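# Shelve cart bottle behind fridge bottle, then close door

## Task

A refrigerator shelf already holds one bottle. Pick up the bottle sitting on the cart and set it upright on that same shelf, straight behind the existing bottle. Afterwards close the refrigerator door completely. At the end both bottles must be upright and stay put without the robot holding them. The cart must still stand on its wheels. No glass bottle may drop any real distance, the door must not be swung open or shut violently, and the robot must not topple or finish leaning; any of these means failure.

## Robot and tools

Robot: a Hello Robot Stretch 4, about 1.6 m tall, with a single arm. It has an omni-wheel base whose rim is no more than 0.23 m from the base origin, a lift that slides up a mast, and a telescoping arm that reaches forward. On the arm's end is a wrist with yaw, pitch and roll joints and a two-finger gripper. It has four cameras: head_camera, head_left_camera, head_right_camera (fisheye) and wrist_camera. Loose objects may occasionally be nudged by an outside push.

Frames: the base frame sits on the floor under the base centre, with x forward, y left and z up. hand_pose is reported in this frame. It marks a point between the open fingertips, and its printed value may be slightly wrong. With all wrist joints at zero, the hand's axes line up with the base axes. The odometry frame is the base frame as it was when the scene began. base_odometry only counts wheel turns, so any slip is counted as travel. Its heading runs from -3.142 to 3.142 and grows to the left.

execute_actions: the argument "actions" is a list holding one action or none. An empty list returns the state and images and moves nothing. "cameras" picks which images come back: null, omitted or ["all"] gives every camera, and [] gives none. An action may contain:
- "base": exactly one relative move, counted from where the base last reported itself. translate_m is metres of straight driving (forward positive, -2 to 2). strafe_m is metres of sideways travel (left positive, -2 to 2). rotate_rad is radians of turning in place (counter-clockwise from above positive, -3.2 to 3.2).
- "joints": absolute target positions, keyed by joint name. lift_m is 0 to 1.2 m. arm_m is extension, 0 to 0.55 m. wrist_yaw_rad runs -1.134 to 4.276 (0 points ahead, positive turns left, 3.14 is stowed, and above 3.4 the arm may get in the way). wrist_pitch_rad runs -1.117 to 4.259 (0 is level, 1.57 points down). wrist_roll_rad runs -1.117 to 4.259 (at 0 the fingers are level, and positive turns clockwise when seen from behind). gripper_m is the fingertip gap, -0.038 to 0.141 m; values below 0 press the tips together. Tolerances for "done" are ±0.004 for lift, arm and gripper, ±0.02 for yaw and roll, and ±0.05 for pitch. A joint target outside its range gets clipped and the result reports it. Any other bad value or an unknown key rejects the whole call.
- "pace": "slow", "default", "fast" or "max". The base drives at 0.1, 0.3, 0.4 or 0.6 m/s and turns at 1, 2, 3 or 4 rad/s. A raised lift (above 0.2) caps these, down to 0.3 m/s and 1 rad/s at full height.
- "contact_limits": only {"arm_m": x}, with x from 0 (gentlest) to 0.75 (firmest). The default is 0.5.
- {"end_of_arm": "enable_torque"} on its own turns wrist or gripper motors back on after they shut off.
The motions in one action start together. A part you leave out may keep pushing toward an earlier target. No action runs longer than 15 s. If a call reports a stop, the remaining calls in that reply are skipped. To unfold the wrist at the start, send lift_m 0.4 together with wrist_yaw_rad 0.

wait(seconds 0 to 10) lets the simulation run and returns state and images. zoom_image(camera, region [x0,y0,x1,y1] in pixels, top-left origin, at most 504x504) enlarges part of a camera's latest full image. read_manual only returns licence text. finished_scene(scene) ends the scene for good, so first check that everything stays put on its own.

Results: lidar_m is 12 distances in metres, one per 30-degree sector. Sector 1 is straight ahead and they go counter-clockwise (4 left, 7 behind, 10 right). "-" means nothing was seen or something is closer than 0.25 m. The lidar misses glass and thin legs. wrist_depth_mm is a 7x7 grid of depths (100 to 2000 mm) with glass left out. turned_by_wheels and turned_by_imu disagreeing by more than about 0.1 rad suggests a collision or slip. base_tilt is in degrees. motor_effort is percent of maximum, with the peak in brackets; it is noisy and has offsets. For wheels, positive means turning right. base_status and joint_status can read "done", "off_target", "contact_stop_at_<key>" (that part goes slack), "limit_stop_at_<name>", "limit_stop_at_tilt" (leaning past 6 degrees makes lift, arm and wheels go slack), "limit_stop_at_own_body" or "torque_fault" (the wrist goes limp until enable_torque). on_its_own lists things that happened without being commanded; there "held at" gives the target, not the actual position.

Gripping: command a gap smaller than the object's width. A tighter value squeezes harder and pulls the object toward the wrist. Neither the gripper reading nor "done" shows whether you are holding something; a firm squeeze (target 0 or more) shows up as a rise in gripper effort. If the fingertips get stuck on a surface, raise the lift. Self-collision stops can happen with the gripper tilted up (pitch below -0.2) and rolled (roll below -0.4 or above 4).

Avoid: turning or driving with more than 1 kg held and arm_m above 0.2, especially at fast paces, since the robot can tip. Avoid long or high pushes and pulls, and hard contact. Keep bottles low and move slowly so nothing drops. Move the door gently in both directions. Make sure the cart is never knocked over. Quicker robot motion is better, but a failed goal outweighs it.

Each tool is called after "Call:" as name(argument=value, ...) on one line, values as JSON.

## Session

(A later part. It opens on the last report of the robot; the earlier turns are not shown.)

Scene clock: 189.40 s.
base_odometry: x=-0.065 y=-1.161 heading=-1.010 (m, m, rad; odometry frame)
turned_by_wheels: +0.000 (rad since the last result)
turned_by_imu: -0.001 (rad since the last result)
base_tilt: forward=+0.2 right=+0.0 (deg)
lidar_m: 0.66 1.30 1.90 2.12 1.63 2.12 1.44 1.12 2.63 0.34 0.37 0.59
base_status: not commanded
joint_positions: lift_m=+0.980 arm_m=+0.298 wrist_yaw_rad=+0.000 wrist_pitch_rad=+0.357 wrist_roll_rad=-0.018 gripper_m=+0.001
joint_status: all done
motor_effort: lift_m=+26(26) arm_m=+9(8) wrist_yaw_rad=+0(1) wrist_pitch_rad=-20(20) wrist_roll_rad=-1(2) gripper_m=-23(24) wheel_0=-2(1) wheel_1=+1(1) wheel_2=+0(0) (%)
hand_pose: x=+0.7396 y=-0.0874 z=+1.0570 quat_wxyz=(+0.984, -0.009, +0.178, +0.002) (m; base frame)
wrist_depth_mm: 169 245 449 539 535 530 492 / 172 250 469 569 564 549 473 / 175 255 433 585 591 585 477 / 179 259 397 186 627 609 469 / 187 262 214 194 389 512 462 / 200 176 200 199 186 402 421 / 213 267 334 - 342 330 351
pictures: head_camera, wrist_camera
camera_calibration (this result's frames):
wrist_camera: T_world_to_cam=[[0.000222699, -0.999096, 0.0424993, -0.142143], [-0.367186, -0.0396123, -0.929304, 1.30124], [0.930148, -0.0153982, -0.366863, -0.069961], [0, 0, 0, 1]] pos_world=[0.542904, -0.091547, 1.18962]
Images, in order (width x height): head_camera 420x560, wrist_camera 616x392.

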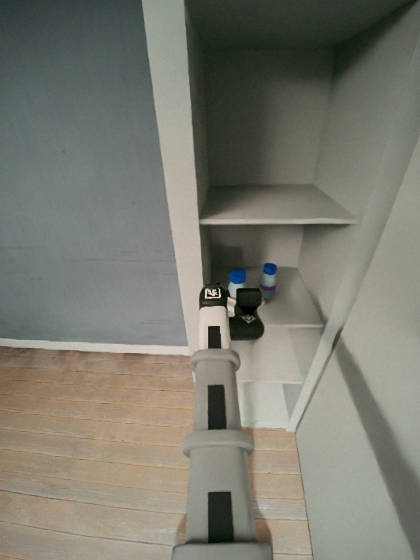

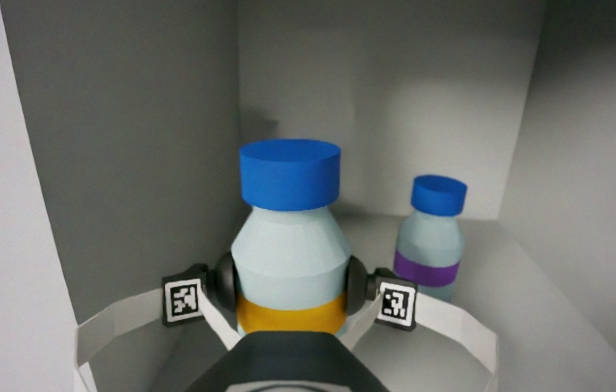

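Call:
execute_actions(actions=[{"base":{"strafe_m":-0.04},"joints":{"wrist_yaw_rad":0.12,"lift_m":1.0},"pace":"slow"}], cameras=[])

Call:
execute_actions(actions=[{"joints":{"arm_m":0.42},"pace":"slow","contact_limits":{"arm_m":0.2}}], cameras=["wrist_camera","head_camera"])

Scene clock: 209.07 s.
base_odometry: x=-0.099 y=-1.182 heading=-1.010 (m, m, rad; odometry frame)
turned_by_wheels: +0.000 (rad since the last result)
turned_by_imu: -0.001 (rad since the last result)
base_tilt: forward=+0.1 right=+0.0 (deg)
lidar_m: 0.66 1.29 1.97 2.16 1.70 2.19 1.38 1.11 2.56 0.31 0.32 0.51
base_status: done
joint_positions: lift_m=+1.000 arm_m=+0.298 wrist_yaw_rad=+0.120 wrist_pitch_rad=+0.357 wrist_roll_rad=-0.018 gripper_m=+0.001
joint_status: all done
motor_effort: lift_m=+25(26) arm_m=+9(9) wrist_yaw_rad=+1(7) wrist_pitch_rad=-20(20) wrist_roll_rad=+2(4) gripper_m=-25(24) wheel_0=+2(6) wheel_1=-2(5) wheel_2=+0(0) (%)
hand_pose: x=+0.7482 y=-0.0545 z=+1.0770 quat_wxyz=(+0.982, -0.020, +0.177, +0.061) (m; base frame)
wrist_depth_mm: 180 244 384 539 512 496 484 / 183 250 399 564 544 521 504 / 187 257 387 580 569 549 525 / 191 263 373 186 609 580 517 / 198 270 213 194 539 521 508 / 211 176 200 199 186 415 445 / 225 281 357 - 368 355 375
pictures: none
No camera images: the call's "cameras" was empty. Leave "cameras" out to get every camera's image.

Scene clock: 211.53 s.
base_odometry: x=-0.099 y=-1.182 heading=-1.010 (m, m, rad; odometry frame)
turned_by_wheels: +0.000 (rad since the last result)
turned_by_imu: -0.001 (rad since the last result)
base_tilt: forward=+0.2 right=+0.0 (deg)
lidar_m: 0.67 1.33 1.93 2.17 1.69 2.20 1.37 1.09 2.57 0.31 0.31 0.52
base_status: not commanded
joint_positions: lift_m=+1.000 arm_m=+0.418 wrist_yaw_rad=+0.120 wrist_pitch_rad=+0.357 wrist_roll_rad=-0.018 gripper_m=+0.001
joint_status: all done
motor_effort: lift_m=+26(26) arm_m=+9(10) wrist_yaw_rad=+0(0) wrist_pitch_rad=-20(19) wrist_roll_rad=+0(0) gripper_m=-25(23) wheel_0=+2(2) wheel_1=-2(2) wheel_2=+0(0) (%)
contact_limits: arm_m 0.2
hand_pose: x=+0.8681 y=-0.0545 z=+1.0770 quat_wxyz=(+0.982, -0.020, +0.177, +0.061) (m; base frame)
wrist_depth_mm: 170 230 362 424 407 394 382 / 173 236 379 449 427 410 402 / 177 243 366 455 455 436 424 / 180 249 351 186 484 462 442 / 183 255 214 194 504 484 469 / 183 176 200 200 186 236 439 / 183 266 351 - 368 248 377
pictures: head_camera, wrist_camera
camera_calibration (this result's frames):
wrist_camera: T_world_to_cam=[[0.119625, -0.991909, 0.0424991, -0.213386], [-0.359857, -0.0832152, -0.929289, 1.35956], [0.925307, 0.095873, -0.3669, -0.171345], [0, 0, 0, 1]] pos_world=[0.673318, -0.0820968, 1.20962]
Images, in order (width x height): head_camera 420x560, wrist_camera 616x392.

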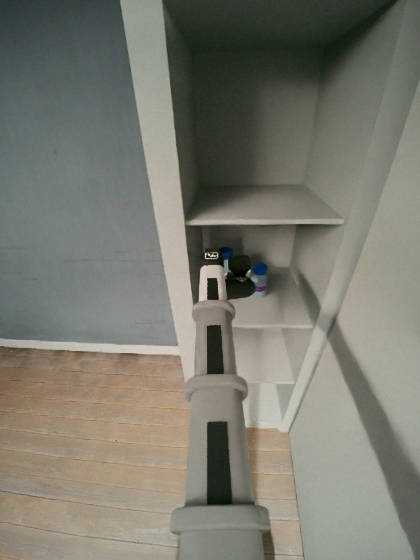

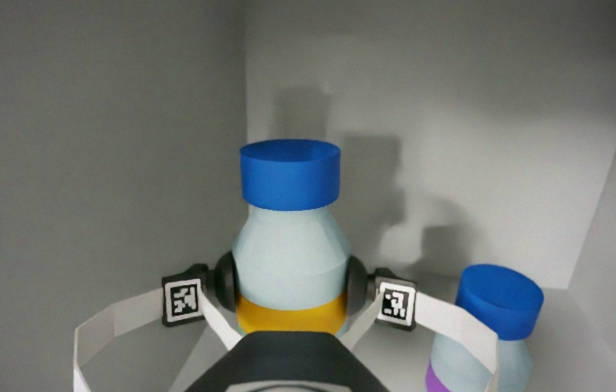

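Call:
execute_actions(actions=[{"joints":{"arm_m":0.545},"pace":"slow","contact_limits":{"arm_m":0.2}}], cameras=["wrist_camera","head_camera"])

Scene clock: 217.10 s.
base_odometry: x=-0.099 y=-1.182 heading=-1.010 (m, m, rad; odometry frame)
turned_by_wheels: +0.000 (rad since the last result)
turned_by_imu: -0.001 (rad since the last result)
base_tilt: forward=+0.2 right=-0.1 (deg)
lidar_m: 0.67 1.30 1.92 2.15 1.68 2.19 1.36 1.09 2.58 0.30 0.33 0.51
base_status: not commanded
joint_positions: lift_m=+1.000 arm_m=+0.543 wrist_yaw_rad=+0.120 wrist_pitch_rad=+0.357 wrist_roll_rad=-0.018 gripper_m=+0.001
joint_status: all done
motor_effort: lift_m=+26(26) arm_m=+9(9) wrist_yaw_rad=+1(1) wrist_pitch_rad=-20(20) wrist_roll_rad=+0(2) gripper_m=-24(25) wheel_0=+2(2) wheel_1=-2(2) wheel_2=+0(0) (%)
contact_limits: arm_m 0.2
hand_pose: x=+0.9931 y=-0.0545 z=+1.0770 quat_wxyz=(+0.982, -0.020, +0.177, +0.061) (m; base frame)
wrist_depth_mm: 160 216 312 306 294 286 277 / 163 222 327 324 312 300 291 / 167 229 342 330 330 315 309 / 170 235 332 185 351 336 324 / 172 240 214 193 368 355 342 / 172 176 200 199 186 373 366 / 173 250 343 - 366 355 373
pictures: head_camera, wrist_camera
camera_calibration (this result's frames):
wrist_camera: T_world_to_cam=[[0.119627, -0.991909, 0.042499, -0.22834], [-0.359857, -0.083216, -0.929289, 1.40454], [0.925306, 0.0958749, -0.3669, -0.287003], [0, 0, 0, 1]] pos_world=[0.798314, -0.0820966, 1.20962]
Images, in order (width x height): head_camera 420x560, wrist_camera 616x392.

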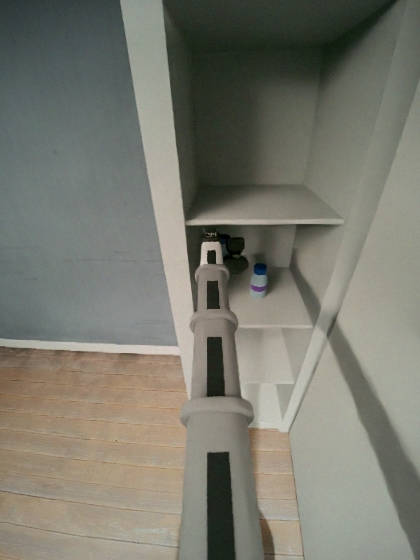

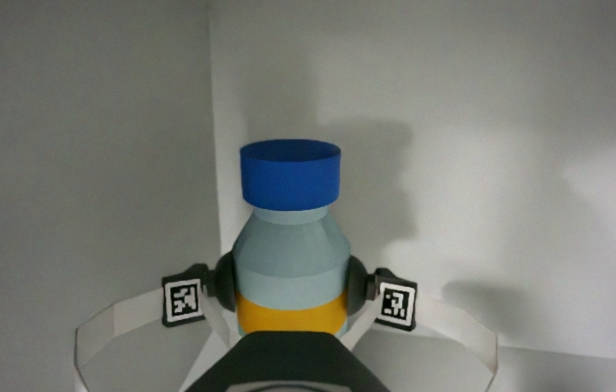

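Call:
execute_actions(actions=[{"joints":{"lift_m":0.95},"pace":"slow"}], cameras=["wrist_camera","head_camera"])

Scene clock: 230.93 s.
base_odometry: x=-0.099 y=-1.182 heading=-1.010 (m, m, rad; odometry frame)
turned_by_wheels: +0.000 (rad since the last result)
turned_by_imu: -0.001 (rad since the last result)
base_tilt: forward=+0.2 right=+0.0 (deg)
lidar_m: 0.65 1.33 1.89 2.19 1.66 2.25 1.39 1.09 2.59 0.31 0.32 0.51
base_status: not commanded
joint_positions: lift_m=+0.950 arm_m=+0.543 wrist_yaw_rad=+0.120 wrist_pitch_rad=+0.357 wrist_roll_rad=-0.018 gripper_m=+0.001
joint_status: all done
motor_effort: lift_m=+21(23) arm_m=+10(9) wrist_yaw_rad=+1(1) wrist_pitch_rad=-20(20) wrist_roll_rad=-1(1) gripper_m=-24(25) wheel_0=+2(2) wheel_1=-2(2) wheel_2=+0(0) (%)
hand_pose: x=+0.9931 y=-0.0545 z=+1.0274 quat_wxyz=(+0.982, -0.020, +0.177, +0.061) (m; base frame)
wrist_depth_mm: 160 216 312 306 294 285 277 / 163 223 327 324 312 300 291 / 167 229 342 330 329 317 306 / 169 235 329 186 349 334 324 / 173 240 214 193 368 355 342 / 172 175 200 199 187 366 359 / 173 250 297 - 306 294 319
pictures: head_camera, wrist_camera
camera_calibration (this result's frames):
wrist_camera: T_world_to_cam=[[0.119633, -0.991908, 0.0424991, -0.226237], [-0.359982, -0.083231, -0.929239, 1.35848], [0.925257, 0.0958689, -0.367026, -0.305026], [0, 0, 0, 1]] pos_world=[0.798322, -0.0820961, 1.16002]
Images, in order (width x height): head_camera 420x560, wrist_camera 616x392.

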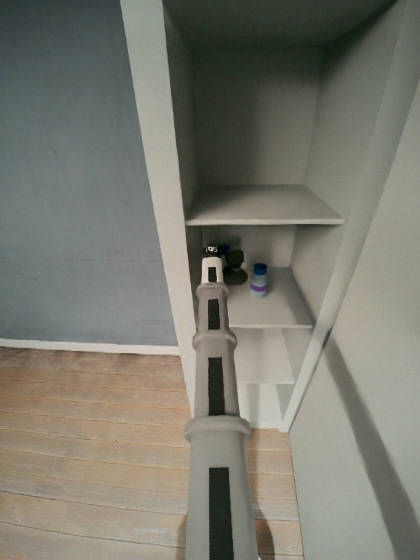

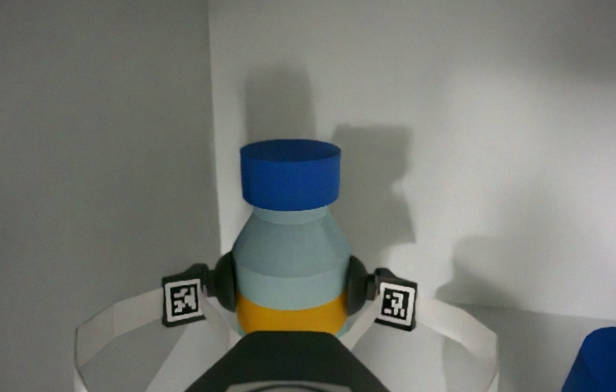

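Call:
execute_actions(actions=[{"joints":{"lift_m":0.93},"pace":"slow"}], cameras=["wrist_camera"])

Scene clock: 236.63 s.
base_odometry: x=-0.099 y=-1.182 heading=-1.010 (m, m, rad; odometry frame)
turned_by_wheels: +0.000 (rad since the last result)
turned_by_imu: -0.001 (rad since the last result)
base_tilt: forward=+0.2 right=+0.0 (deg)
lidar_m: 0.65 1.30 1.89 2.16 1.66 2.21 1.35 1.10 2.57 0.29 0.33 0.49
base_status: not commanded
joint_positions: lift_m=+0.930 arm_m=+0.543 wrist_yaw_rad=+0.120 wrist_pitch_rad=+0.357 wrist_roll_rad=-0.018 gripper_m=+0.001
joint_status: all done
motor_effort: lift_m=+21(20) arm_m=+9(9) wrist_yaw_rad=+0(1) wrist_pitch_rad=-20(20) wrist_roll_rad=+1(2) gripper_m=-23(24) wheel_0=+2(2) wheel_1=-2(2) wheel_2=+0(0) (%)
hand_pose: x=+0.9931 y=-0.0545 z=+1.0074 quat_wxyz=(+0.982, -0.020, +0.177, +0.061) (m; base frame)
wrist_depth_mm: 160 216 312 306 294 286 277 / 163 223 329 324 312 298 290 / 166 229 342 330 329 319 306 / 170 234 330 185 349 334 324 / 173 240 214 193 368 355 345 / 172 176 200 200 187 342 343 / 172 249 272 - 278 270 286
pictures: wrist_camera
camera_calibration (this result's frames):
wrist_camera: T_world_to_cam=[[0.119632, -0.991908, 0.0424991, -0.225387], [-0.35996, -0.0832284, -0.929248, 1.33989], [0.925266, 0.0958698, -0.367004, -0.3124], [0, 0, 0, 1]] pos_world=[0.798324, -0.0820962, 1.14002]
Images, in order (width x height): wrist_camera 616x392.

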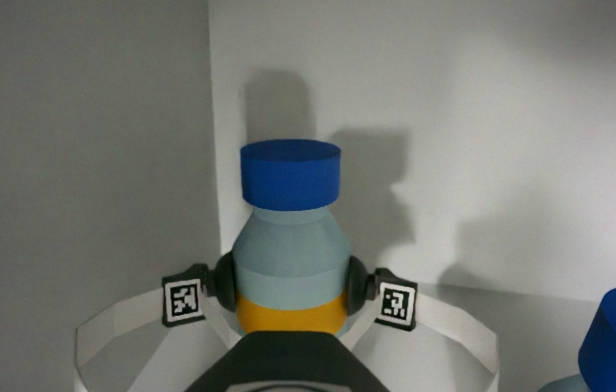

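Call:
execute_actions(actions=[{"joints":{"lift_m":0.912},"pace":"slow"}], cameras=["wrist_camera"])

Scene clock: 240.97 s.
base_odometry: x=-0.099 y=-1.182 heading=-1.010 (m, m, rad; odometry frame)
turned_by_wheels: +0.000 (rad since the last result)
turned_by_imu: -0.001 (rad since the last result)
base_tilt: forward=+0.2 right=-0.1 (deg)
lidar_m: 0.65 1.30 1.91 2.15 1.68 2.24 1.37 1.11 2.60 0.30 0.33 0.51
base_status: not commanded
joint_positions: lift_m=+0.912 arm_m=+0.543 wrist_yaw_rad=+0.120 wrist_pitch_rad=+0.357 wrist_roll_rad=-0.018 gripper_m=+0.001
joint_status: all done
motor_effort: lift_m=+21(20) arm_m=+9(9) wrist_yaw_rad=+1(1) wrist_pitch_rad=-20(20) wrist_roll_rad=+0(1) gripper_m=-24(23) wheel_0=+2(2) wheel_1=-2(2) wheel_2=+0(0) (%)
hand_pose: x=+0.9931 y=-0.0545 z=+0.9894 quat_wxyz=(+0.982, -0.020, +0.177, +0.061) (m; base frame)
wrist_depth_mm: 160 216 312 306 296 285 277 / 163 223 330 322 312 298 290 / 166 229 343 332 329 315 306 / 169 235 330 186 349 334 322 / 172 240 213 193 364 353 343 / 171 176 200 199 187 315 317 / 172 237 250 - 257 248 266
pictures: wrist_camera
camera_calibration (this result's frames):
wrist_camera: T_world_to_cam=[[0.119633, -0.991908, 0.0424991, -0.224623], [-0.359989, -0.0832319, -0.929237, 1.32317], [0.925255, 0.0958685, -0.367033, -0.318969], [0, 0, 0, 1]] pos_world=[0.798327, -0.0820961, 1.12201]
Images, in order (width x height): wrist_camera 616x392.

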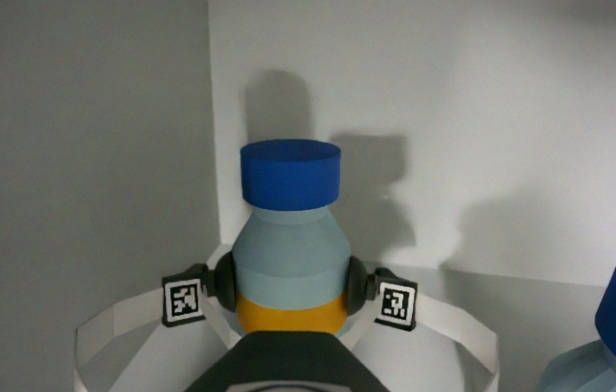

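Call:
execute_actions(actions=[{"joints":{"lift_m":0.895},"pace":"slow"}], cameras=["wrist_camera"])

Scene clock: 246.27 s.
base_odometry: x=-0.099 y=-1.182 heading=-1.011 (m, m, rad; odometry frame)
turned_by_wheels: +0.000 (rad since the last result)
turned_by_imu: -0.001 (rad since the last result)
base_tilt: forward=+0.2 right=-0.1 (deg)
lidar_m: 0.66 1.29 1.90 2.15 1.68 2.22 1.34 1.09 2.57 0.30 0.32 0.52
base_status: not commanded
joint_positions: lift_m=+0.896 arm_m=+0.543 wrist_yaw_rad=+0.117 wrist_pitch_rad=+0.346 wrist_roll_rad=-0.018 gripper_m=+0.001
joint_status: all done
motor_effort: lift_m=+14(24) arm_m=+9(9) wrist_yaw_rad=+9(9) wrist_pitch_rad=+12(20) wrist_roll_rad=+0(1) gripper_m=-22(24) wheel_0=+1(2) wheel_1=-2(2) wheel_2=-2(2) (%)
hand_pose: x=+0.9941 y=-0.0551 z=+0.9760 quat_wxyz=(+0.983, -0.019, +0.171, +0.059) (m; base frame)
wrist_depth_mm: 162 220 312 307 297 287 279 / 166 226 330 324 312 300 291 / 169 233 343 329 329 315 306 / 172 237 334 185 349 332 322 / 175 243 209 193 364 353 343 / 174 175 199 198 186 306 307 / 176 237 241 - 249 249 259
pictures: wrist_camera
camera_calibration (this result's frames):
wrist_camera: T_world_to_cam=[[0.116285, -0.992321, 0.0421454, -0.221153], [-0.34974, -0.0806258, -0.933371, 1.30503], [0.929602, 0.0937969, -0.35643, -0.339502], [0, 0, 0, 1]] pos_world=[0.797738, -0.0823916, 1.10638]
Images, in order (width x height): wrist_camera 616x392.

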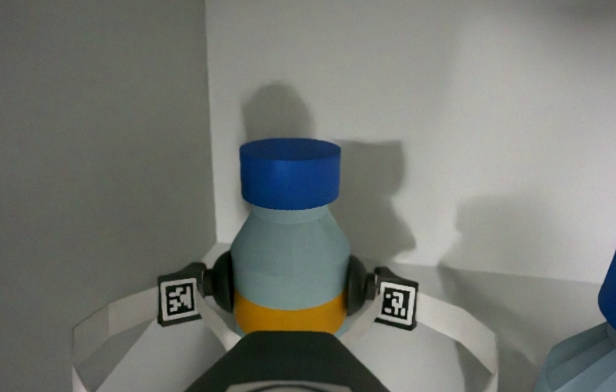

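Call:
execute_actions(actions=[{"joints":{"lift_m":0.903,"gripper_m":0.095},"pace":"slow"}], cameras=["wrist_camera"])

Call:
execute_actions(actions=[{"joints":{"arm_m":0.22},"pace":"slow"}], cameras=["wrist_camera","head_camera"])

Scene clock: 253.80 s.
base_odometry: x=-0.099 y=-1.182 heading=-1.011 (m, m, rad; odometry frame)
turned_by_wheels: +0.000 (rad since the last result)
turned_by_imu: -0.001 (rad since the last result)
base_tilt: forward=+0.2 right=+0.0 (deg)
lidar_m: 0.68 1.30 1.92 2.16 1.68 2.23 1.35 1.09 2.59 0.30 0.32 0.52
base_status: not commanded
joint_positions: lift_m=+0.903 arm_m=+0.543 wrist_yaw_rad=+0.119 wrist_pitch_rad=+0.352 wrist_roll_rad=-0.018 gripper_m=+0.095
joint_status: all done
motor_effort: lift_m=+20(20) arm_m=+9(9) wrist_yaw_rad=+2(9) wrist_pitch_rad=-6(17) wrist_roll_rad=+0(1) gripper_m=-2(22) wheel_0=+1(1) wheel_1=-2(2) wheel_2=-2(2) (%)
hand_pose: x=+0.9936 y=-0.0545 z=+0.9818 quat_wxyz=(+0.983, -0.019, +0.174, +0.060) (m; base frame)
wrist_depth_mm: 160 217 312 307 294 286 277 / 163 224 330 324 312 298 291 / 167 229 343 330 329 315 307 / 170 236 359 187 349 334 322 / 173 238 312 196 359 353 342 / 175 219 216 199 220 307 309 / 177 233 251 - 250 251 260
pictures: wrist_camera
camera_calibration (this result's frames):
wrist_camera: T_world_to_cam=[[0.118807, -0.99202, 0.0422053, -0.223338], [-0.355569, -0.0821944, -0.931029, 1.31369], [0.927068, 0.0956059, -0.362497, -0.328449], [0, 0, 0, 1]] pos_world=[0.798137, -0.0821755, 1.11345]
Images, in order (width x height): wrist_camera 616x392.

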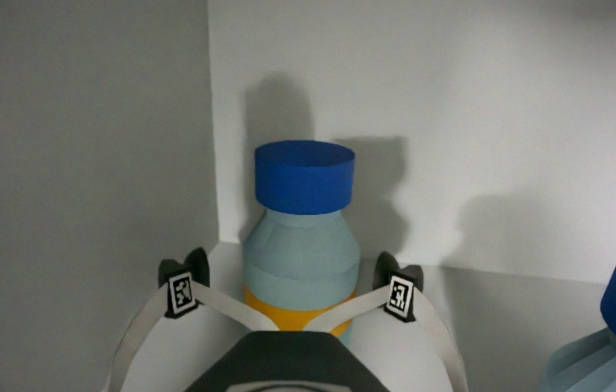

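Scene clock: 258.33 s.
base_odometry: x=-0.099 y=-1.182 heading=-1.011 (m, m, rad; odometry frame)
turned_by_wheels: +0.000 (rad since the last result)
turned_by_imu: -0.001 (rad since the last result)
base_tilt: forward=+0.2 right=+0.0 (deg)
lidar_m: 0.66 1.32 1.89 2.16 1.67 2.20 1.34 1.09 2.60 0.28 0.32 0.53
base_status: not commanded
joint_positions: lift_m=+0.903 arm_m=+0.222 wrist_yaw_rad=+0.120 wrist_pitch_rad=+0.352 wrist_roll_rad=-0.018 gripper_m=+0.095
joint_status: all done
motor_effort: lift_m=+20(20) arm_m=-9(10) wrist_yaw_rad=+2(3) wrist_pitch_rad=-6(6) wrist_roll_rad=+0(0) gripper_m=-1(0) wheel_0=+1(1) wheel_1=-2(2) wheel_2=-1(2) (%)
hand_pose: x=+0.6718 y=-0.0545 z=+0.9818 quat_wxyz=(+0.983, -0.019, +0.174, +0.060) (m; base frame)
wrist_depth_mm: 225 253 402 597 580 559 539 / 238 259 415 621 621 597 525 / 255 267 433 521 654 615 512 / 274 273 449 517 469 517 492 / 668 287 362 384 392 397 402 / 1138 301 314 306 219 310 309 / 1229 330 413 - 750 559 353
pictures: head_camera, wrist_camera
camera_calibration (this result's frames):
wrist_camera: T_world_to_cam=[[0.119102, -0.991985, 0.0422052, -0.185216], [-0.355434, -0.0822887, -0.931072, 1.19925], [0.927082, 0.0958914, -0.362386, -0.0302017], [0, 0, 0, 1]] pos_world=[0.476313, -0.0821507, 1.11346]
Images, in order (width x height): head_camera 420x560, wrist_camera 616x392.

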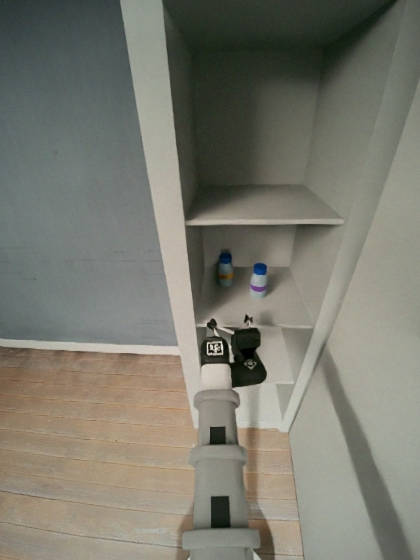

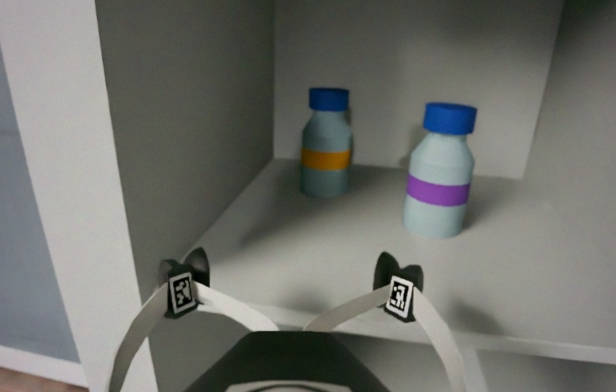

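Call:
execute_actions(actions=[{"base":{"strafe_m":-0.05},"joints":{"wrist_yaw_rad":-0.2},"pace":"slow"}], cameras=[])

Call:
execute_actions(actions=[{"joints":{"arm_m":0.40},"pace":"slow"}], cameras=["wrist_camera"])

Scene clock: 270.37 s.
base_odometry: x=-0.141 y=-1.208 heading=-1.011 (m, m, rad; odometry frame)
turned_by_wheels: +0.000 (rad since the last result)
turned_by_imu: -0.001 (rad since the last result)
base_tilt: forward=+0.2 right=+0.0 (deg)
lidar_m: 0.66 0.71 1.90 2.22 1.74 2.27 1.28 1.06 2.54 0.26 0.26 0.42
base_status: done
joint_positions: lift_m=+0.903 arm_m=+0.222 wrist_yaw_rad=-0.199 wrist_pitch_rad=+0.352 wrist_roll_rad=-0.018 gripper_m=+0.095
joint_status: all done
motor_effort: lift_m=+20(20) arm_m=-9(8) wrist_yaw_rad=-1(3) wrist_pitch_rad=-6(6) wrist_roll_rad=+0(0) gripper_m=-1(1) wheel_0=+0(6) wheel_1=-1(6) wheel_2=+0(0) (%)
hand_pose: x=+0.6406 y=-0.1393 z=+0.9818 quat_wxyz=(+0.980, +0.009, +0.175, -0.096) (m; base frame)
wrist_depth_mm: 439 585 615 627 496 310 249 / 445 603 640 661 508 315 259 / 445 517 654 683 508 317 278 / 430 504 469 492 477 320 298 / 364 370 379 387 389 322 319 / 298 306 314 330 220 343 319 / 424 676 750 - 484 359 297
pictures: none
No camera images: the call's "cameras" was empty. Leave "cameras" out to get every camera's image.

Scene clock: 273.43 s.
base_odometry: x=-0.141 y=-1.208 heading=-1.011 (m, m, rad; odometry frame)
turned_by_wheels: +0.000 (rad since the last result)
turned_by_imu: -0.001 (rad since the last result)
base_tilt: forward=+0.3 right=-0.1 (deg)
lidar_m: 0.66 0.69 1.93 2.21 1.67 2.29 1.28 1.09 2.55 0.25 0.27 0.41
base_status: not commanded
joint_positions: lift_m=+0.903 arm_m=+0.398 wrist_yaw_rad=-0.200 wrist_pitch_rad=+0.352 wrist_roll_rad=-0.018 gripper_m=+0.095
joint_status: all done
motor_effort: lift_m=+20(20) arm_m=+9(10) wrist_yaw_rad=-1(1) wrist_pitch_rad=-5(5) wrist_roll_rad=+0(2) gripper_m=+0(0) wheel_0=+1(0) wheel_1=-1(1) wheel_2=+0(0) (%)
hand_pose: x=+0.8174 y=-0.1394 z=+0.9818 quat_wxyz=(+0.980, +0.009, +0.175, -0.097) (m; base frame)
wrist_depth_mm: 407 433 445 462 469 332 258 / 418 452 473 488 496 334 255 / 421 332 496 297 521 336 257 / 418 340 484 273 504 342 259 / 357 353 342 286 389 340 259 / 286 279 273 290 220 307 259 / 239 241 252 - 250 251 252
pictures: wrist_camera
camera_calibration (this result's frames):
wrist_camera: T_world_to_cam=[[-0.198375, -0.979217, 0.0422053, -0.0255316], [-0.363221, 0.0334518, -0.931102, 1.26657], [0.910339, -0.200037, -0.362308, -0.184692], [0, 0, 0, 1]] pos_world=[0.623111, -0.104315, 1.11346]
Images, in order (width x height): wrist_camera 616x392.

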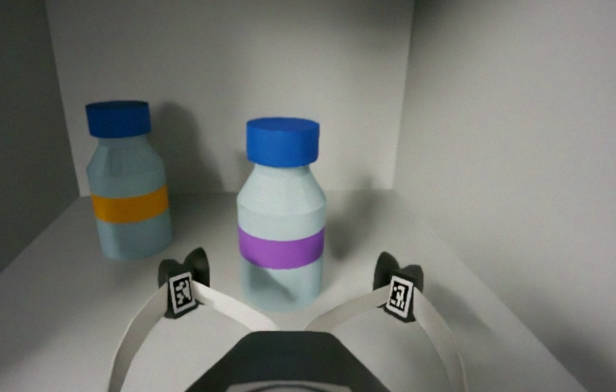

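Call:
execute_actions(actions=[{"joints":{"arm_m":0.472},"pace":"slow"}], cameras=["wrist_camera"])

Call:
execute_actions(actions=[{"joints":{"gripper_m":0.0}}], cameras=["wrist_camera"])

Scene clock: 279.23 s.
base_odometry: x=-0.141 y=-1.208 heading=-1.011 (m, m, rad; odometry frame)
turned_by_wheels: +0.000 (rad since the last result)
turned_by_imu: -0.001 (rad since the last result)
base_tilt: forward=+0.3 right=-0.1 (deg)
lidar_m: 0.64 0.73 1.90 2.20 1.70 2.24 1.25 1.06 2.46 0.27 0.26 0.46
base_status: not commanded
joint_positions: lift_m=+0.903 arm_m=+0.470 wrist_yaw_rad=-0.200 wrist_pitch_rad=+0.352 wrist_roll_rad=-0.018 gripper_m=+0.095
joint_status: all done
motor_effort: lift_m=+20(20) arm_m=+9(10) wrist_yaw_rad=+0(0) wrist_pitch_rad=-5(6) wrist_roll_rad=+0(1) gripper_m=-1(0) wheel_0=+1(1) wheel_1=-1(1) wheel_2=+0(0) (%)
hand_pose: x=+0.8894 y=-0.1394 z=+0.9818 quat_wxyz=(+0.980, +0.009, +0.175, -0.097) (m; base frame)
wrist_depth_mm: 355 373 382 394 410 340 265 / 373 389 404 415 433 343 262 / 347 276 427 230 455 345 263 / 359 276 449 194 480 347 265 / 343 282 355 203 389 349 266 / 286 279 220 208 220 309 266 / 240 240 252 - 251 251 252
pictures: wrist_camera
camera_calibration (this result's frames):
wrist_camera: T_world_to_cam=[[-0.198383, -0.979215, 0.0422053, -0.0112436], [-0.363221, 0.0334547, -0.931102, 1.29272], [0.910338, -0.200045, -0.362308, -0.250236], [0, 0, 0, 1]] pos_world=[0.69511, -0.104316, 1.11346]
Images, in order (width x height): wrist_camera 616x392.

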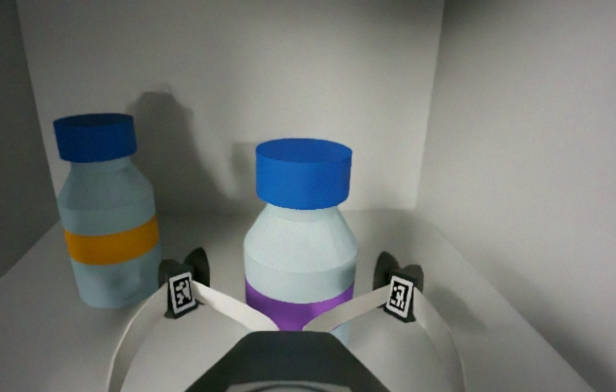

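Scene clock: 280.97 s.
base_odometry: x=-0.141 y=-1.208 heading=-1.011 (m, m, rad; odometry frame)
turned_by_wheels: +0.000 (rad since the last result)
turned_by_imu: -0.001 (rad since the last result)
base_tilt: forward=+0.3 right=+0.1 (deg)
lidar_m: 0.66 0.72 1.88 2.19 1.74 2.25 1.28 1.07 2.55 0.27 0.26 0.43
base_status: not commanded
joint_positions: lift_m=+0.903 arm_m=+0.470 wrist_yaw_rad=-0.200 wrist_pitch_rad=+0.356 wrist_roll_rad=-0.018 gripper_m=+0.001
joint_status: all done
motor_effort: lift_m=+20(20) arm_m=+9(9) wrist_yaw_rad=+1(6) wrist_pitch_rad=-18(18) wrist_roll_rad=+2(1) gripper_m=-24(23) wheel_0=+0(1) wheel_1=-1(1) wheel_2=+0(0) (%)
hand_pose: x=+0.8889 y=-0.1394 z=+0.9807 quat_wxyz=(+0.979, +0.009, +0.177, -0.097) (m; base frame)
wrist_depth_mm: 357 368 382 399 410 336 264 / 373 392 402 415 433 343 260 / 351 274 424 203 455 345 263 / 349 277 442 178 480 349 264 / 338 285 210 186 382 347 266 / 282 175 198 192 185 300 266 / 233 237 240 - 247 247 248
pictures: wrist_camera
camera_calibration (this result's frames):
wrist_camera: T_world_to_cam=[[-0.198758, -0.979139, 0.0422064, -0.0109946], [-0.367004, 0.0344291, -0.929582, 1.2935], [0.908737, -0.200252, -0.366191, -0.245056], [0, 0, 0, 1]] pos_world=[0.695226, -0.104372, 1.11314]
Images, in order (width x height): wrist_camera 616x392.

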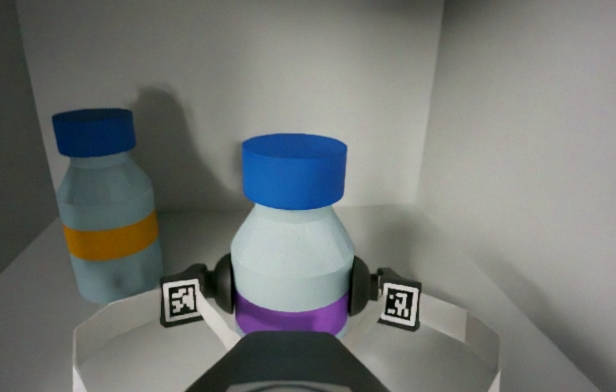

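Call:
execute_actions(actions=[{"joints":{"lift_m":0.92,"arm_m":0.41},"pace":"slow"}], cameras=[])

Call:
execute_actions(actions=[{"base":{"strafe_m":0.05},"joints":{"wrist_yaw_rad":0.12},"pace":"slow"}], cameras=[])

Call:
execute_actions(actions=[{"joints":{"arm_m":0.45},"pace":"slow"}], cameras=["wrist_camera","head_camera"])

Scene clock: 289.27 s.
base_odometry: x=-0.141 y=-1.208 heading=-1.011 (m, m, rad; odometry frame)
turned_by_wheels: +0.000 (rad since the last result)
turned_by_imu: -0.001 (rad since the last result)
base_tilt: forward=+0.2 right=+0.0 (deg)
lidar_m: 0.66 0.72 1.88 2.22 1.69 2.25 1.26 1.06 2.54 0.27 0.25 0.42
base_status: not commanded
joint_positions: lift_m=+0.920 arm_m=+0.412 wrist_yaw_rad=-0.200 wrist_pitch_rad=+0.356 wrist_roll_rad=-0.018 gripper_m=+0.001
joint_status: all done
motor_effort: lift_m=+25(25) arm_m=-9(10) wrist_yaw_rad=+1(2) wrist_pitch_rad=-18(18) wrist_roll_rad=+2(0) gripper_m=-24(24) wheel_0=-1(1) wheel_1=-1(1) wheel_2=+0(0) (%)
hand_pose: x=+0.8301 y=-0.1394 z=+0.9972 quat_wxyz=(+0.979, +0.009, +0.177, -0.097) (m; base frame)
wrist_depth_mm: 402 418 433 449 455 332 259 / 413 442 459 477 488 336 256 / 418 338 488 202 512 338 258 / 418 325 504 178 508 340 259 / 373 351 208 186 415 342 262 / 304 175 196 192 186 307 262 / 251 258 260 - 268 267 258
pictures: none
No camera images: the call's "cameras" was empty. Leave "cameras" out to get every camera's image.

Scene clock: 290.87 s.
base_odometry: x=-0.099 y=-1.182 heading=-1.011 (m, m, rad; odometry frame)
turned_by_wheels: +0.000 (rad since the last result)
turned_by_imu: +0.000 (rad since the last result)
base_tilt: forward=+0.1 right=+0.0 (deg)
lidar_m: 0.66 1.34 1.92 2.18 1.68 2.21 1.39 1.11 2.57 0.29 0.30 0.51
base_status: done
joint_positions: lift_m=+0.920 arm_m=+0.412 wrist_yaw_rad=+0.120 wrist_pitch_rad=+0.356 wrist_roll_rad=-0.018 gripper_m=+0.001
joint_status: all done
motor_effort: lift_m=+26(25) arm_m=-9(9) wrist_yaw_rad=+2(6) wrist_pitch_rad=-18(17) wrist_roll_rad=+0(1) gripper_m=-24(24) wheel_0=+0(5) wheel_1=+0(5) wheel_2=+0(0) (%)
hand_pose: x=+0.8613 y=-0.0545 z=+0.9972 quat_wxyz=(+0.982, -0.019, +0.176, +0.060) (m; base frame)
wrist_depth_mm: 170 232 366 427 415 397 389 / 174 237 382 452 436 421 407 / 179 244 364 202 459 442 430 / 181 250 373 177 488 469 449 / 185 256 208 186 415 418 424 / 184 175 196 192 185 327 329 / 185 251 260 - 267 267 273
pictures: none
No camera images: the call's "cameras" was empty. Leave "cameras" out to get every camera's image.

Scene clock: 292.40 s.
base_odometry: x=-0.099 y=-1.182 heading=-1.011 (m, m, rad; odometry frame)
turned_by_wheels: +0.000 (rad since the last result)
turned_by_imu: +0.000 (rad since the last result)
base_tilt: forward=+0.2 right=+0.0 (deg)
lidar_m: 0.66 1.33 1.92 2.16 1.67 2.18 1.38 1.10 2.59 0.30 0.33 0.51
base_status: not commanded
joint_positions: lift_m=+0.920 arm_m=+0.448 wrist_yaw_rad=+0.120 wrist_pitch_rad=+0.356 wrist_roll_rad=-0.018 gripper_m=+0.001
joint_status: all done
motor_effort: lift_m=+26(26) arm_m=+9(9) wrist_yaw_rad=+1(2) wrist_pitch_rad=-18(18) wrist_roll_rad=+0(0) gripper_m=-25(26) wheel_0=+0(0) wheel_1=+0(0) wheel_2=+0(0) (%)
hand_pose: x=+0.8982 y=-0.0545 z=+0.9972 quat_wxyz=(+0.982, -0.019, +0.176, +0.060) (m; base frame)
wrist_depth_mm: 168 228 357 397 379 368 357 / 171 234 373 415 399 387 375 / 175 240 359 202 424 404 397 / 178 247 347 177 449 433 415 / 181 252 208 186 413 418 421 / 180 175 197 192 186 329 330 / 181 250 260 - 267 267 272
pictures: head_camera, wrist_camera
camera_calibration (this result's frames):
wrist_camera: T_world_to_cam=[[0.119219, -0.99197, 0.0422057, -0.213003], [-0.359289, -0.0827308, -0.929552, 1.29598], [0.92558, 0.0956565, -0.366267, -0.229314], [0, 0, 0, 1]] pos_world=[0.703276, -0.0821396, 1.12969]
Images, in order (width x height): head_camera 420x560, wrist_camera 616x392.

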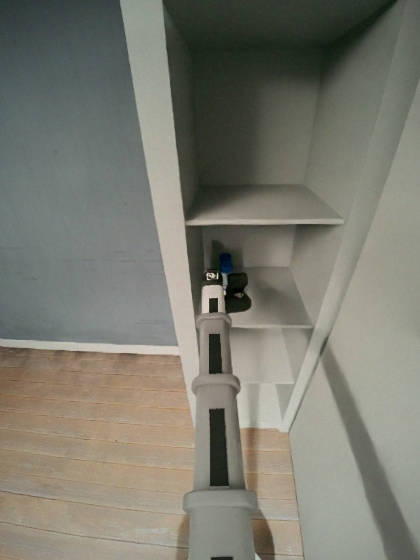

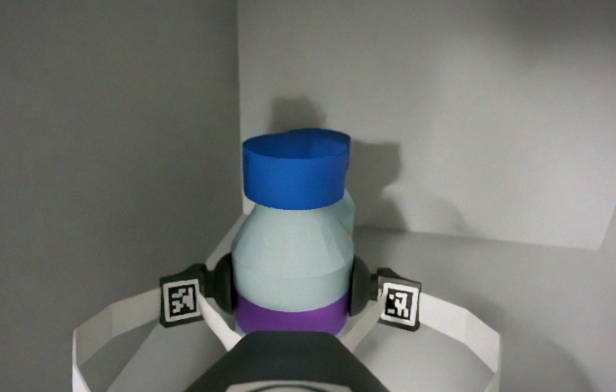

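Call:
execute_actions(actions=[{"joints":{"lift_m":0.902},"pace":"slow"}], cameras=[])

Call:
execute_actions(actions=[{"joints":{"gripper_m":0.095},"pace":"slow"}], cameras=[])

Call:
execute_actions(actions=[{"joints":{"arm_m":0.0}}], cameras=["wrist_camera","head_camera","head_right_camera"])

Scene clock: 299.40 s.
base_odometry: x=-0.099 y=-1.182 heading=-1.011 (m, m, rad; odometry frame)
turned_by_wheels: +0.000 (rad since the last result)
turned_by_imu: -0.001 (rad since the last result)
base_tilt: forward=+0.1 right=+0.0 (deg)
lidar_m: 0.67 1.31 1.92 2.15 1.66 2.24 1.34 1.08 2.59 0.30 0.30 0.49
base_status: not commanded
joint_positions: lift_m=+0.902 arm_m=+0.448 wrist_yaw_rad=+0.120 wrist_pitch_rad=+0.357 wrist_roll_rad=-0.018 gripper_m=+0.001
joint_status: all done
motor_effort: lift_m=+21(25) arm_m=+9(9) wrist_yaw_rad=+1(1) wrist_pitch_rad=-18(19) wrist_roll_rad=-1(1) gripper_m=-24(25) wheel_0=+0(0) wheel_1=+0(0) wheel_2=+0(0) (%)
hand_pose: x=+0.8982 y=-0.0545 z=+0.9796 quat_wxyz=(+0.982, -0.019, +0.176, +0.060) (m; base frame)
wrist_depth_mm: 168 228 357 394 377 368 355 / 171 234 375 418 402 384 375 / 175 240 359 202 424 407 394 / 179 247 347 177 449 430 418 / 181 252 209 186 377 384 389 / 180 175 198 192 185 300 303 / 181 235 239 - 246 245 255
pictures: none
No camera images: the call's "cameras" was empty. Leave "cameras" out to get every camera's image.

Scene clock: 302.97 s.
base_odometry: x=-0.099 y=-1.182 heading=-1.011 (m, m, rad; odometry frame)
turned_by_wheels: +0.000 (rad since the last result)
turned_by_imu: -0.001 (rad since the last result)
base_tilt: forward=+0.2 right=+0.0 (deg)
lidar_m: 0.65 1.31 1.90 2.17 1.68 2.19 1.38 1.06 2.60 0.30 0.33 0.49
base_status: not commanded
joint_positions: lift_m=+0.902 arm_m=+0.448 wrist_yaw_rad=+0.119 wrist_pitch_rad=+0.352 wrist_roll_rad=-0.018 gripper_m=+0.095
joint_status: all done
motor_effort: lift_m=+21(20) arm_m=+9(9) wrist_yaw_rad=+2(4) wrist_pitch_rad=-6(18) wrist_roll_rad=+0(1) gripper_m=-1(26) wheel_0=+0(0) wheel_1=+0(0) wheel_2=+0(0) (%)
hand_pose: x=+0.8986 y=-0.0545 z=+0.9807 quat_wxyz=(+0.983, -0.019, +0.174, +0.060) (m; base frame)
wrist_depth_mm: 168 228 359 394 382 368 357 / 171 234 375 418 399 384 373 / 175 239 382 225 424 410 394 / 178 245 375 190 449 430 415 / 182 250 327 200 389 397 399 / 183 230 214 204 220 306 309 / 186 232 251 - 249 249 259
pictures: none
No camera images: the call's "cameras" was empty. Leave "cameras" out to get every camera's image.

Scene clock: 305.37 s.
base_odometry: x=-0.099 y=-1.182 heading=-1.011 (m, m, rad; odometry frame)
turned_by_wheels: +0.000 (rad since the last result)
turned_by_imu: -0.001 (rad since the last result)
base_tilt: forward=+0.2 right=-0.1 (deg)
lidar_m: 0.66 1.34 1.91 2.14 1.67 2.20 1.36 1.09 2.58 0.28 0.32 0.53
base_status: not commanded
joint_positions: lift_m=+0.902 arm_m=+0.002 wrist_yaw_rad=+0.120 wrist_pitch_rad=+0.352 wrist_roll_rad=-0.018 gripper_m=+0.095
joint_status: all done
motor_effort: lift_m=+20(21) arm_m=-8(8) wrist_yaw_rad=+1(2) wrist_pitch_rad=-5(6) wrist_roll_rad=-1(2) gripper_m=-1(0) wheel_0=+0(0) wheel_1=+0(0) wheel_2=+0(0) (%)
hand_pose: x=+0.4518 y=-0.0544 z=+0.9808 quat_wxyz=(+0.983, -0.019, +0.174, +0.061) (m; base frame)
wrist_depth_mm: 1042 1008 436 798 788 750 530 / 1118 1060 459 798 831 788 496 / 1205 1138 488 661 842 741 488 / 1281 1205 517 569 544 554 473 / 1366 1308 544 1008 960 732 459 / 1499 1397 574 866 220 707 484 / 1366 1336 615 - 750 603 504
pictures: head_camera, head_right_camera, wrist_camera
camera_calibration (this result's frames):
wrist_camera: T_world_to_cam=[[0.119344, -0.991956, 0.0422045, -0.159007], [-0.355339, -0.0823669, -0.931101, 1.12008], [0.927087, 0.0961247, -0.362311, 0.173316], [0, 0, 0, 1]] pos_world=[0.256304, -0.0821302, 1.11241]
Images, in order (width x height): head_camera 420x560, head_right_camera 420x672, wrist_camera 616x392.

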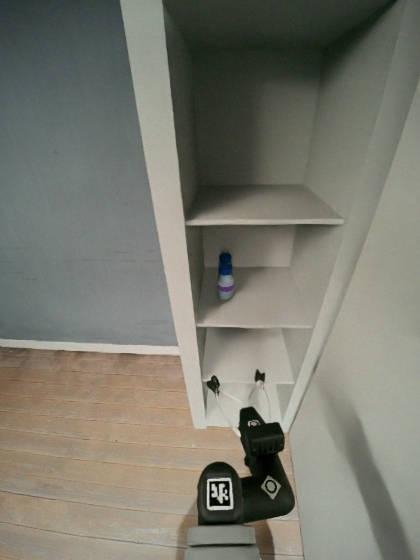

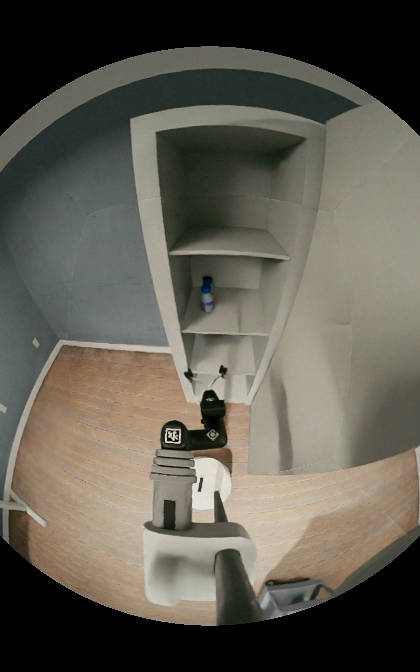

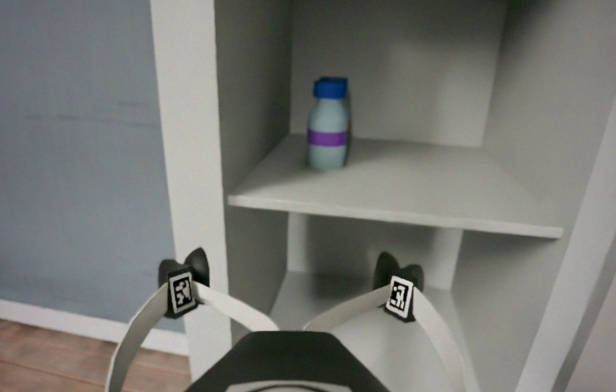

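Call:
execute_actions(actions=[{"base":{"translate_m":-0.5},"joints":{"gripper_m":0.05,"lift_m":0.45}}], cameras=[])

Call:
execute_actions(actions=[{"base":{"strafe_m":-0.65},"joints":{"wrist_yaw_rad":3.05,"wrist_pitch_rad":0}}], cameras=[])

Call:
execute_actions(actions=[{"base":{"translate_m":0.4},"joints":{"lift_m":0.13}}], cameras=["head_camera","head_left_camera"])

Scene clock: 323.23 s.
base_odometry: x=-0.364 y=-0.758 heading=-1.011 (m, m, rad; odometry frame)
turned_by_wheels: +0.000 (rad since the last result)
turned_by_imu: +0.000 (rad since the last result)
base_tilt: forward=+0.2 right=-0.1 (deg)
lidar_m: 1.16 1.83 2.26 1.52 1.54 2.03 1.12 0.65 0.78 2.49 2.30 0.61
base_status: done
joint_positions: lift_m=+0.450 arm_m=+0.002 wrist_yaw_rad=+0.120 wrist_pitch_rad=+0.352 wrist_roll_rad=-0.018 gripper_m=+0.050
joint_status: all done
motor_effort: lift_m=+19(19) arm_m=-9(9) wrist_yaw_rad=+1(1) wrist_pitch_rad=-6(6) wrist_roll_rad=-1(0) gripper_m=-3(2) wheel_0=+1(6) wheel_1=-1(6) wheel_2=-2(8) (%)
hand_pose: x=+0.4518 y=-0.0544 z=+0.5289 quat_wxyz=(+0.983, -0.019, +0.174, +0.061) (m; base frame)
wrist_depth_mm: 1576 1537 1464 1205 1255 820 521 / 1661 1618 1537 1078 1255 854 488 / 1756 1708 1618 1430 1366 854 469 / 1708 1708 1661 1281 1397 798 459 / 1229 1229 1205 1118 1098 750 442 / 960 976 202 976 199 707 436 / 788 809 842 - 842 609 421
pictures: none
No camera images: the call's "cameras" was empty. Leave "cameras" out to get every camera's image.

Scene clock: 326.73 s.
base_odometry: x=-0.915 y=-1.103 heading=-1.011 (m, m, rad; odometry frame)
turned_by_wheels: +0.000 (rad since the last result)
turned_by_imu: -0.002 (rad since the last result)
base_tilt: forward=+0.2 right=+0.0 (deg)
lidar_m: 0.80 0.54 2.59 2.13 2.22 0.49 0.53 0.64 1.88 1.84 1.96 1.74
base_status: done
joint_positions: lift_m=+0.450 arm_m=+0.002 wrist_yaw_rad=+3.050 wrist_pitch_rad=+0.002 wrist_roll_rad=-0.018 gripper_m=+0.050
joint_status: all done
motor_effort: lift_m=+19(19) arm_m=-8(9) wrist_yaw_rad=+2(6) wrist_pitch_rad=-6(9) wrist_roll_rad=+0(1) gripper_m=-2(2) wheel_0=+1(6) wheel_1=+2(8) wheel_2=+0(1) (%)
hand_pose: x=-0.1068 y=+0.1136 z=+0.6277 quat_wxyz=(+0.046, -0.002, -0.009, +0.999) (m; base frame)
wrist_depth_mm: - 143 - - - - - / 109 143 683 - - - - / 115 144 676 798 - - - / 141 243 - - - - - / - 723 1118 891 - - - / 1983 715 202 676 200 - - / 1366 960 1118 - 1430 1464 1499
pictures: none
No camera images: the call's "cameras" was empty. Leave "cameras" out to get every camera's image.

Scene clock: 329.53 s.
base_odometry: x=-0.703 y=-1.442 heading=-1.011 (m, m, rad; odometry frame)
turned_by_wheels: +0.000 (rad since the last result)
turned_by_imu: -0.002 (rad since the last result)
base_tilt: forward=+0.2 right=+0.0 (deg)
lidar_m: 0.69 0.26 0.25 2.70 2.26 2.49 0.89 2.50 1.89 1.85 1.74 1.32
base_status: done
joint_positions: lift_m=+0.130 arm_m=+0.002 wrist_yaw_rad=+3.050 wrist_pitch_rad=+0.002 wrist_roll_rad=-0.018 gripper_m=+0.050
joint_status: all done
motor_effort: lift_m=+19(17) arm_m=-8(8) wrist_yaw_rad=+2(2) wrist_pitch_rad=-6(5) wrist_roll_rad=+0(0) gripper_m=-1(2) wheel_0=-1(5) wheel_1=-2(5) wheel_2=+2(9) (%)
hand_pose: x=-0.1068 y=+0.1135 z=+0.3078 quat_wxyz=(+0.046, -0.002, -0.009, +0.999) (m; base frame)
wrist_depth_mm: - 143 1078 - - - - / 109 143 1430 1661 - - - / 115 144 1078 1618 - - - / 141 243 - - - - - / 1808 1618 1098 1281 - - - / 1008 1042 202 1008 200 1098 1118 / 707 289 778 - 750 750 778
pictures: head_camera, head_left_camera
Images, in order (width x height): head_camera 420x560, head_left_camera 420x672.

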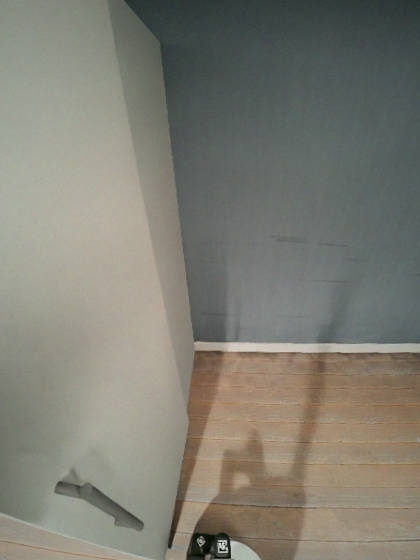

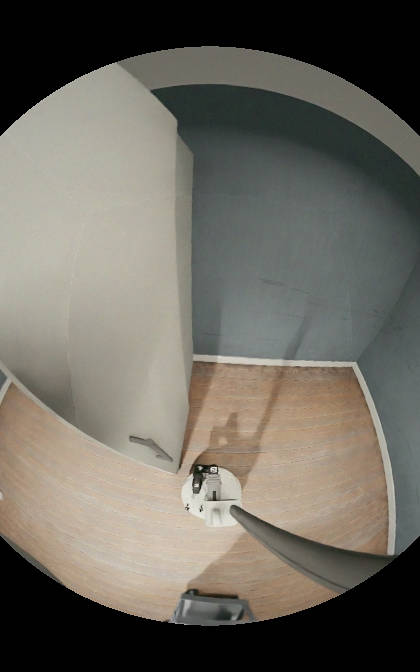

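Call:
execute_actions(actions=[{"base":{"translate_m":0.12},"pace":"slow"}], cameras=[])

Call:
execute_actions(actions=[{"base":{"strafe_m":0.4},"pace":"slow"}], cameras=["head_camera","head_left_camera"])

Scene clock: 343.17 s.
base_odometry: x=-0.639 y=-1.544 heading=-1.011 (m, m, rad; odometry frame)
turned_by_wheels: +0.000 (rad since the last result)
turned_by_imu: -0.001 (rad since the last result)
base_tilt: forward=+0.2 right=+0.0 (deg)
lidar_m: 0.72 0.29 0.25 0.25 2.25 2.61 1.01 2.51 1.91 1.88 1.55 1.18
base_status: done
joint_positions: lift_m=+0.130 arm_m=+0.002 wrist_yaw_rad=+3.050 wrist_pitch_rad=+0.002 wrist_roll_rad=-0.018 gripper_m=+0.050
joint_status: not commanded
motor_effort: lift_m=+19(19) arm_m=-8(9) wrist_yaw_rad=+2(2) wrist_pitch_rad=-6(5) wrist_roll_rad=-1(0) gripper_m=-2(2) wheel_0=+2(4) wheel_1=+2(4) wheel_2=-1(6) (%)
hand_pose: x=-0.1068 y=+0.1135 z=+0.3078 quat_wxyz=(+0.046, -0.002, -0.009, +0.999) (m; base frame)
wrist_depth_mm: - 142 1205 - - - - / 109 143 1397 - - - - / 115 144 1182 - - - - / 141 242 - - - - - / 1756 1921 1205 1499 - - - / 1008 1042 202 1008 200 1118 1118 / 707 287 788 - 759 759 768
pictures: none
No camera images: the call's "cameras" was empty. Leave "cameras" out to get every camera's image.

Scene clock: 348.30 s.
base_odometry: x=-0.300 y=-1.331 heading=-1.011 (m, m, rad; odometry frame)
turned_by_wheels: +0.000 (rad since the last result)
turned_by_imu: +0.000 (rad since the last result)
base_tilt: forward=+0.2 right=+0.0 (deg)
lidar_m: 0.25 0.25 0.25 2.41 1.93 2.55 1.03 1.08 2.33 2.25 1.62 0.49
base_status: done
joint_positions: lift_m=+0.130 arm_m=+0.002 wrist_yaw_rad=+3.050 wrist_pitch_rad=+0.002 wrist_roll_rad=-0.018 gripper_m=+0.050
joint_status: not commanded
motor_effort: lift_m=+19(19) arm_m=-8(8) wrist_yaw_rad=+2(2) wrist_pitch_rad=-6(6) wrist_roll_rad=+1(1) gripper_m=-2(2) wheel_0=-2(7) wheel_1=-1(5) wheel_2=-1(0) (%)
hand_pose: x=-0.1068 y=+0.1135 z=+0.3078 quat_wxyz=(+0.046, -0.002, -0.009, +0.999) (m; base frame)
wrist_depth_mm: - 143 - - - - - / 109 143 1708 - - - - / 115 144 - - - - - / 141 242 - - - - - / 1397 1182 1618 - - - - / 1008 1042 202 1008 200 1118 1118 / 715 289 778 - 759 759 778
pictures: head_camera, head_left_camera
Images, in order (width x height): head_camera 420x560, head_left_camera 420x672.

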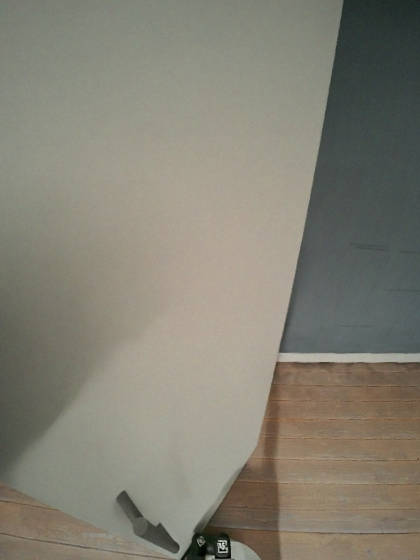

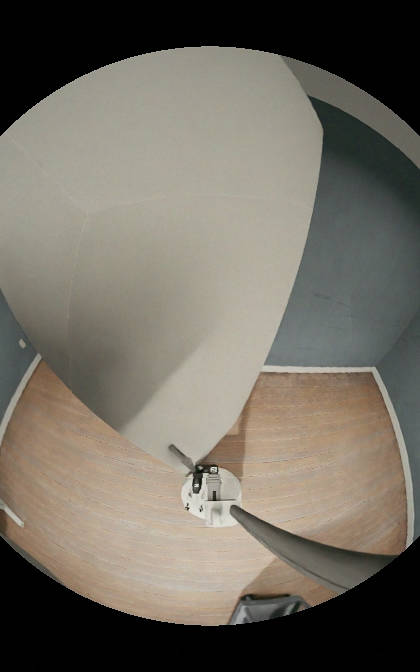

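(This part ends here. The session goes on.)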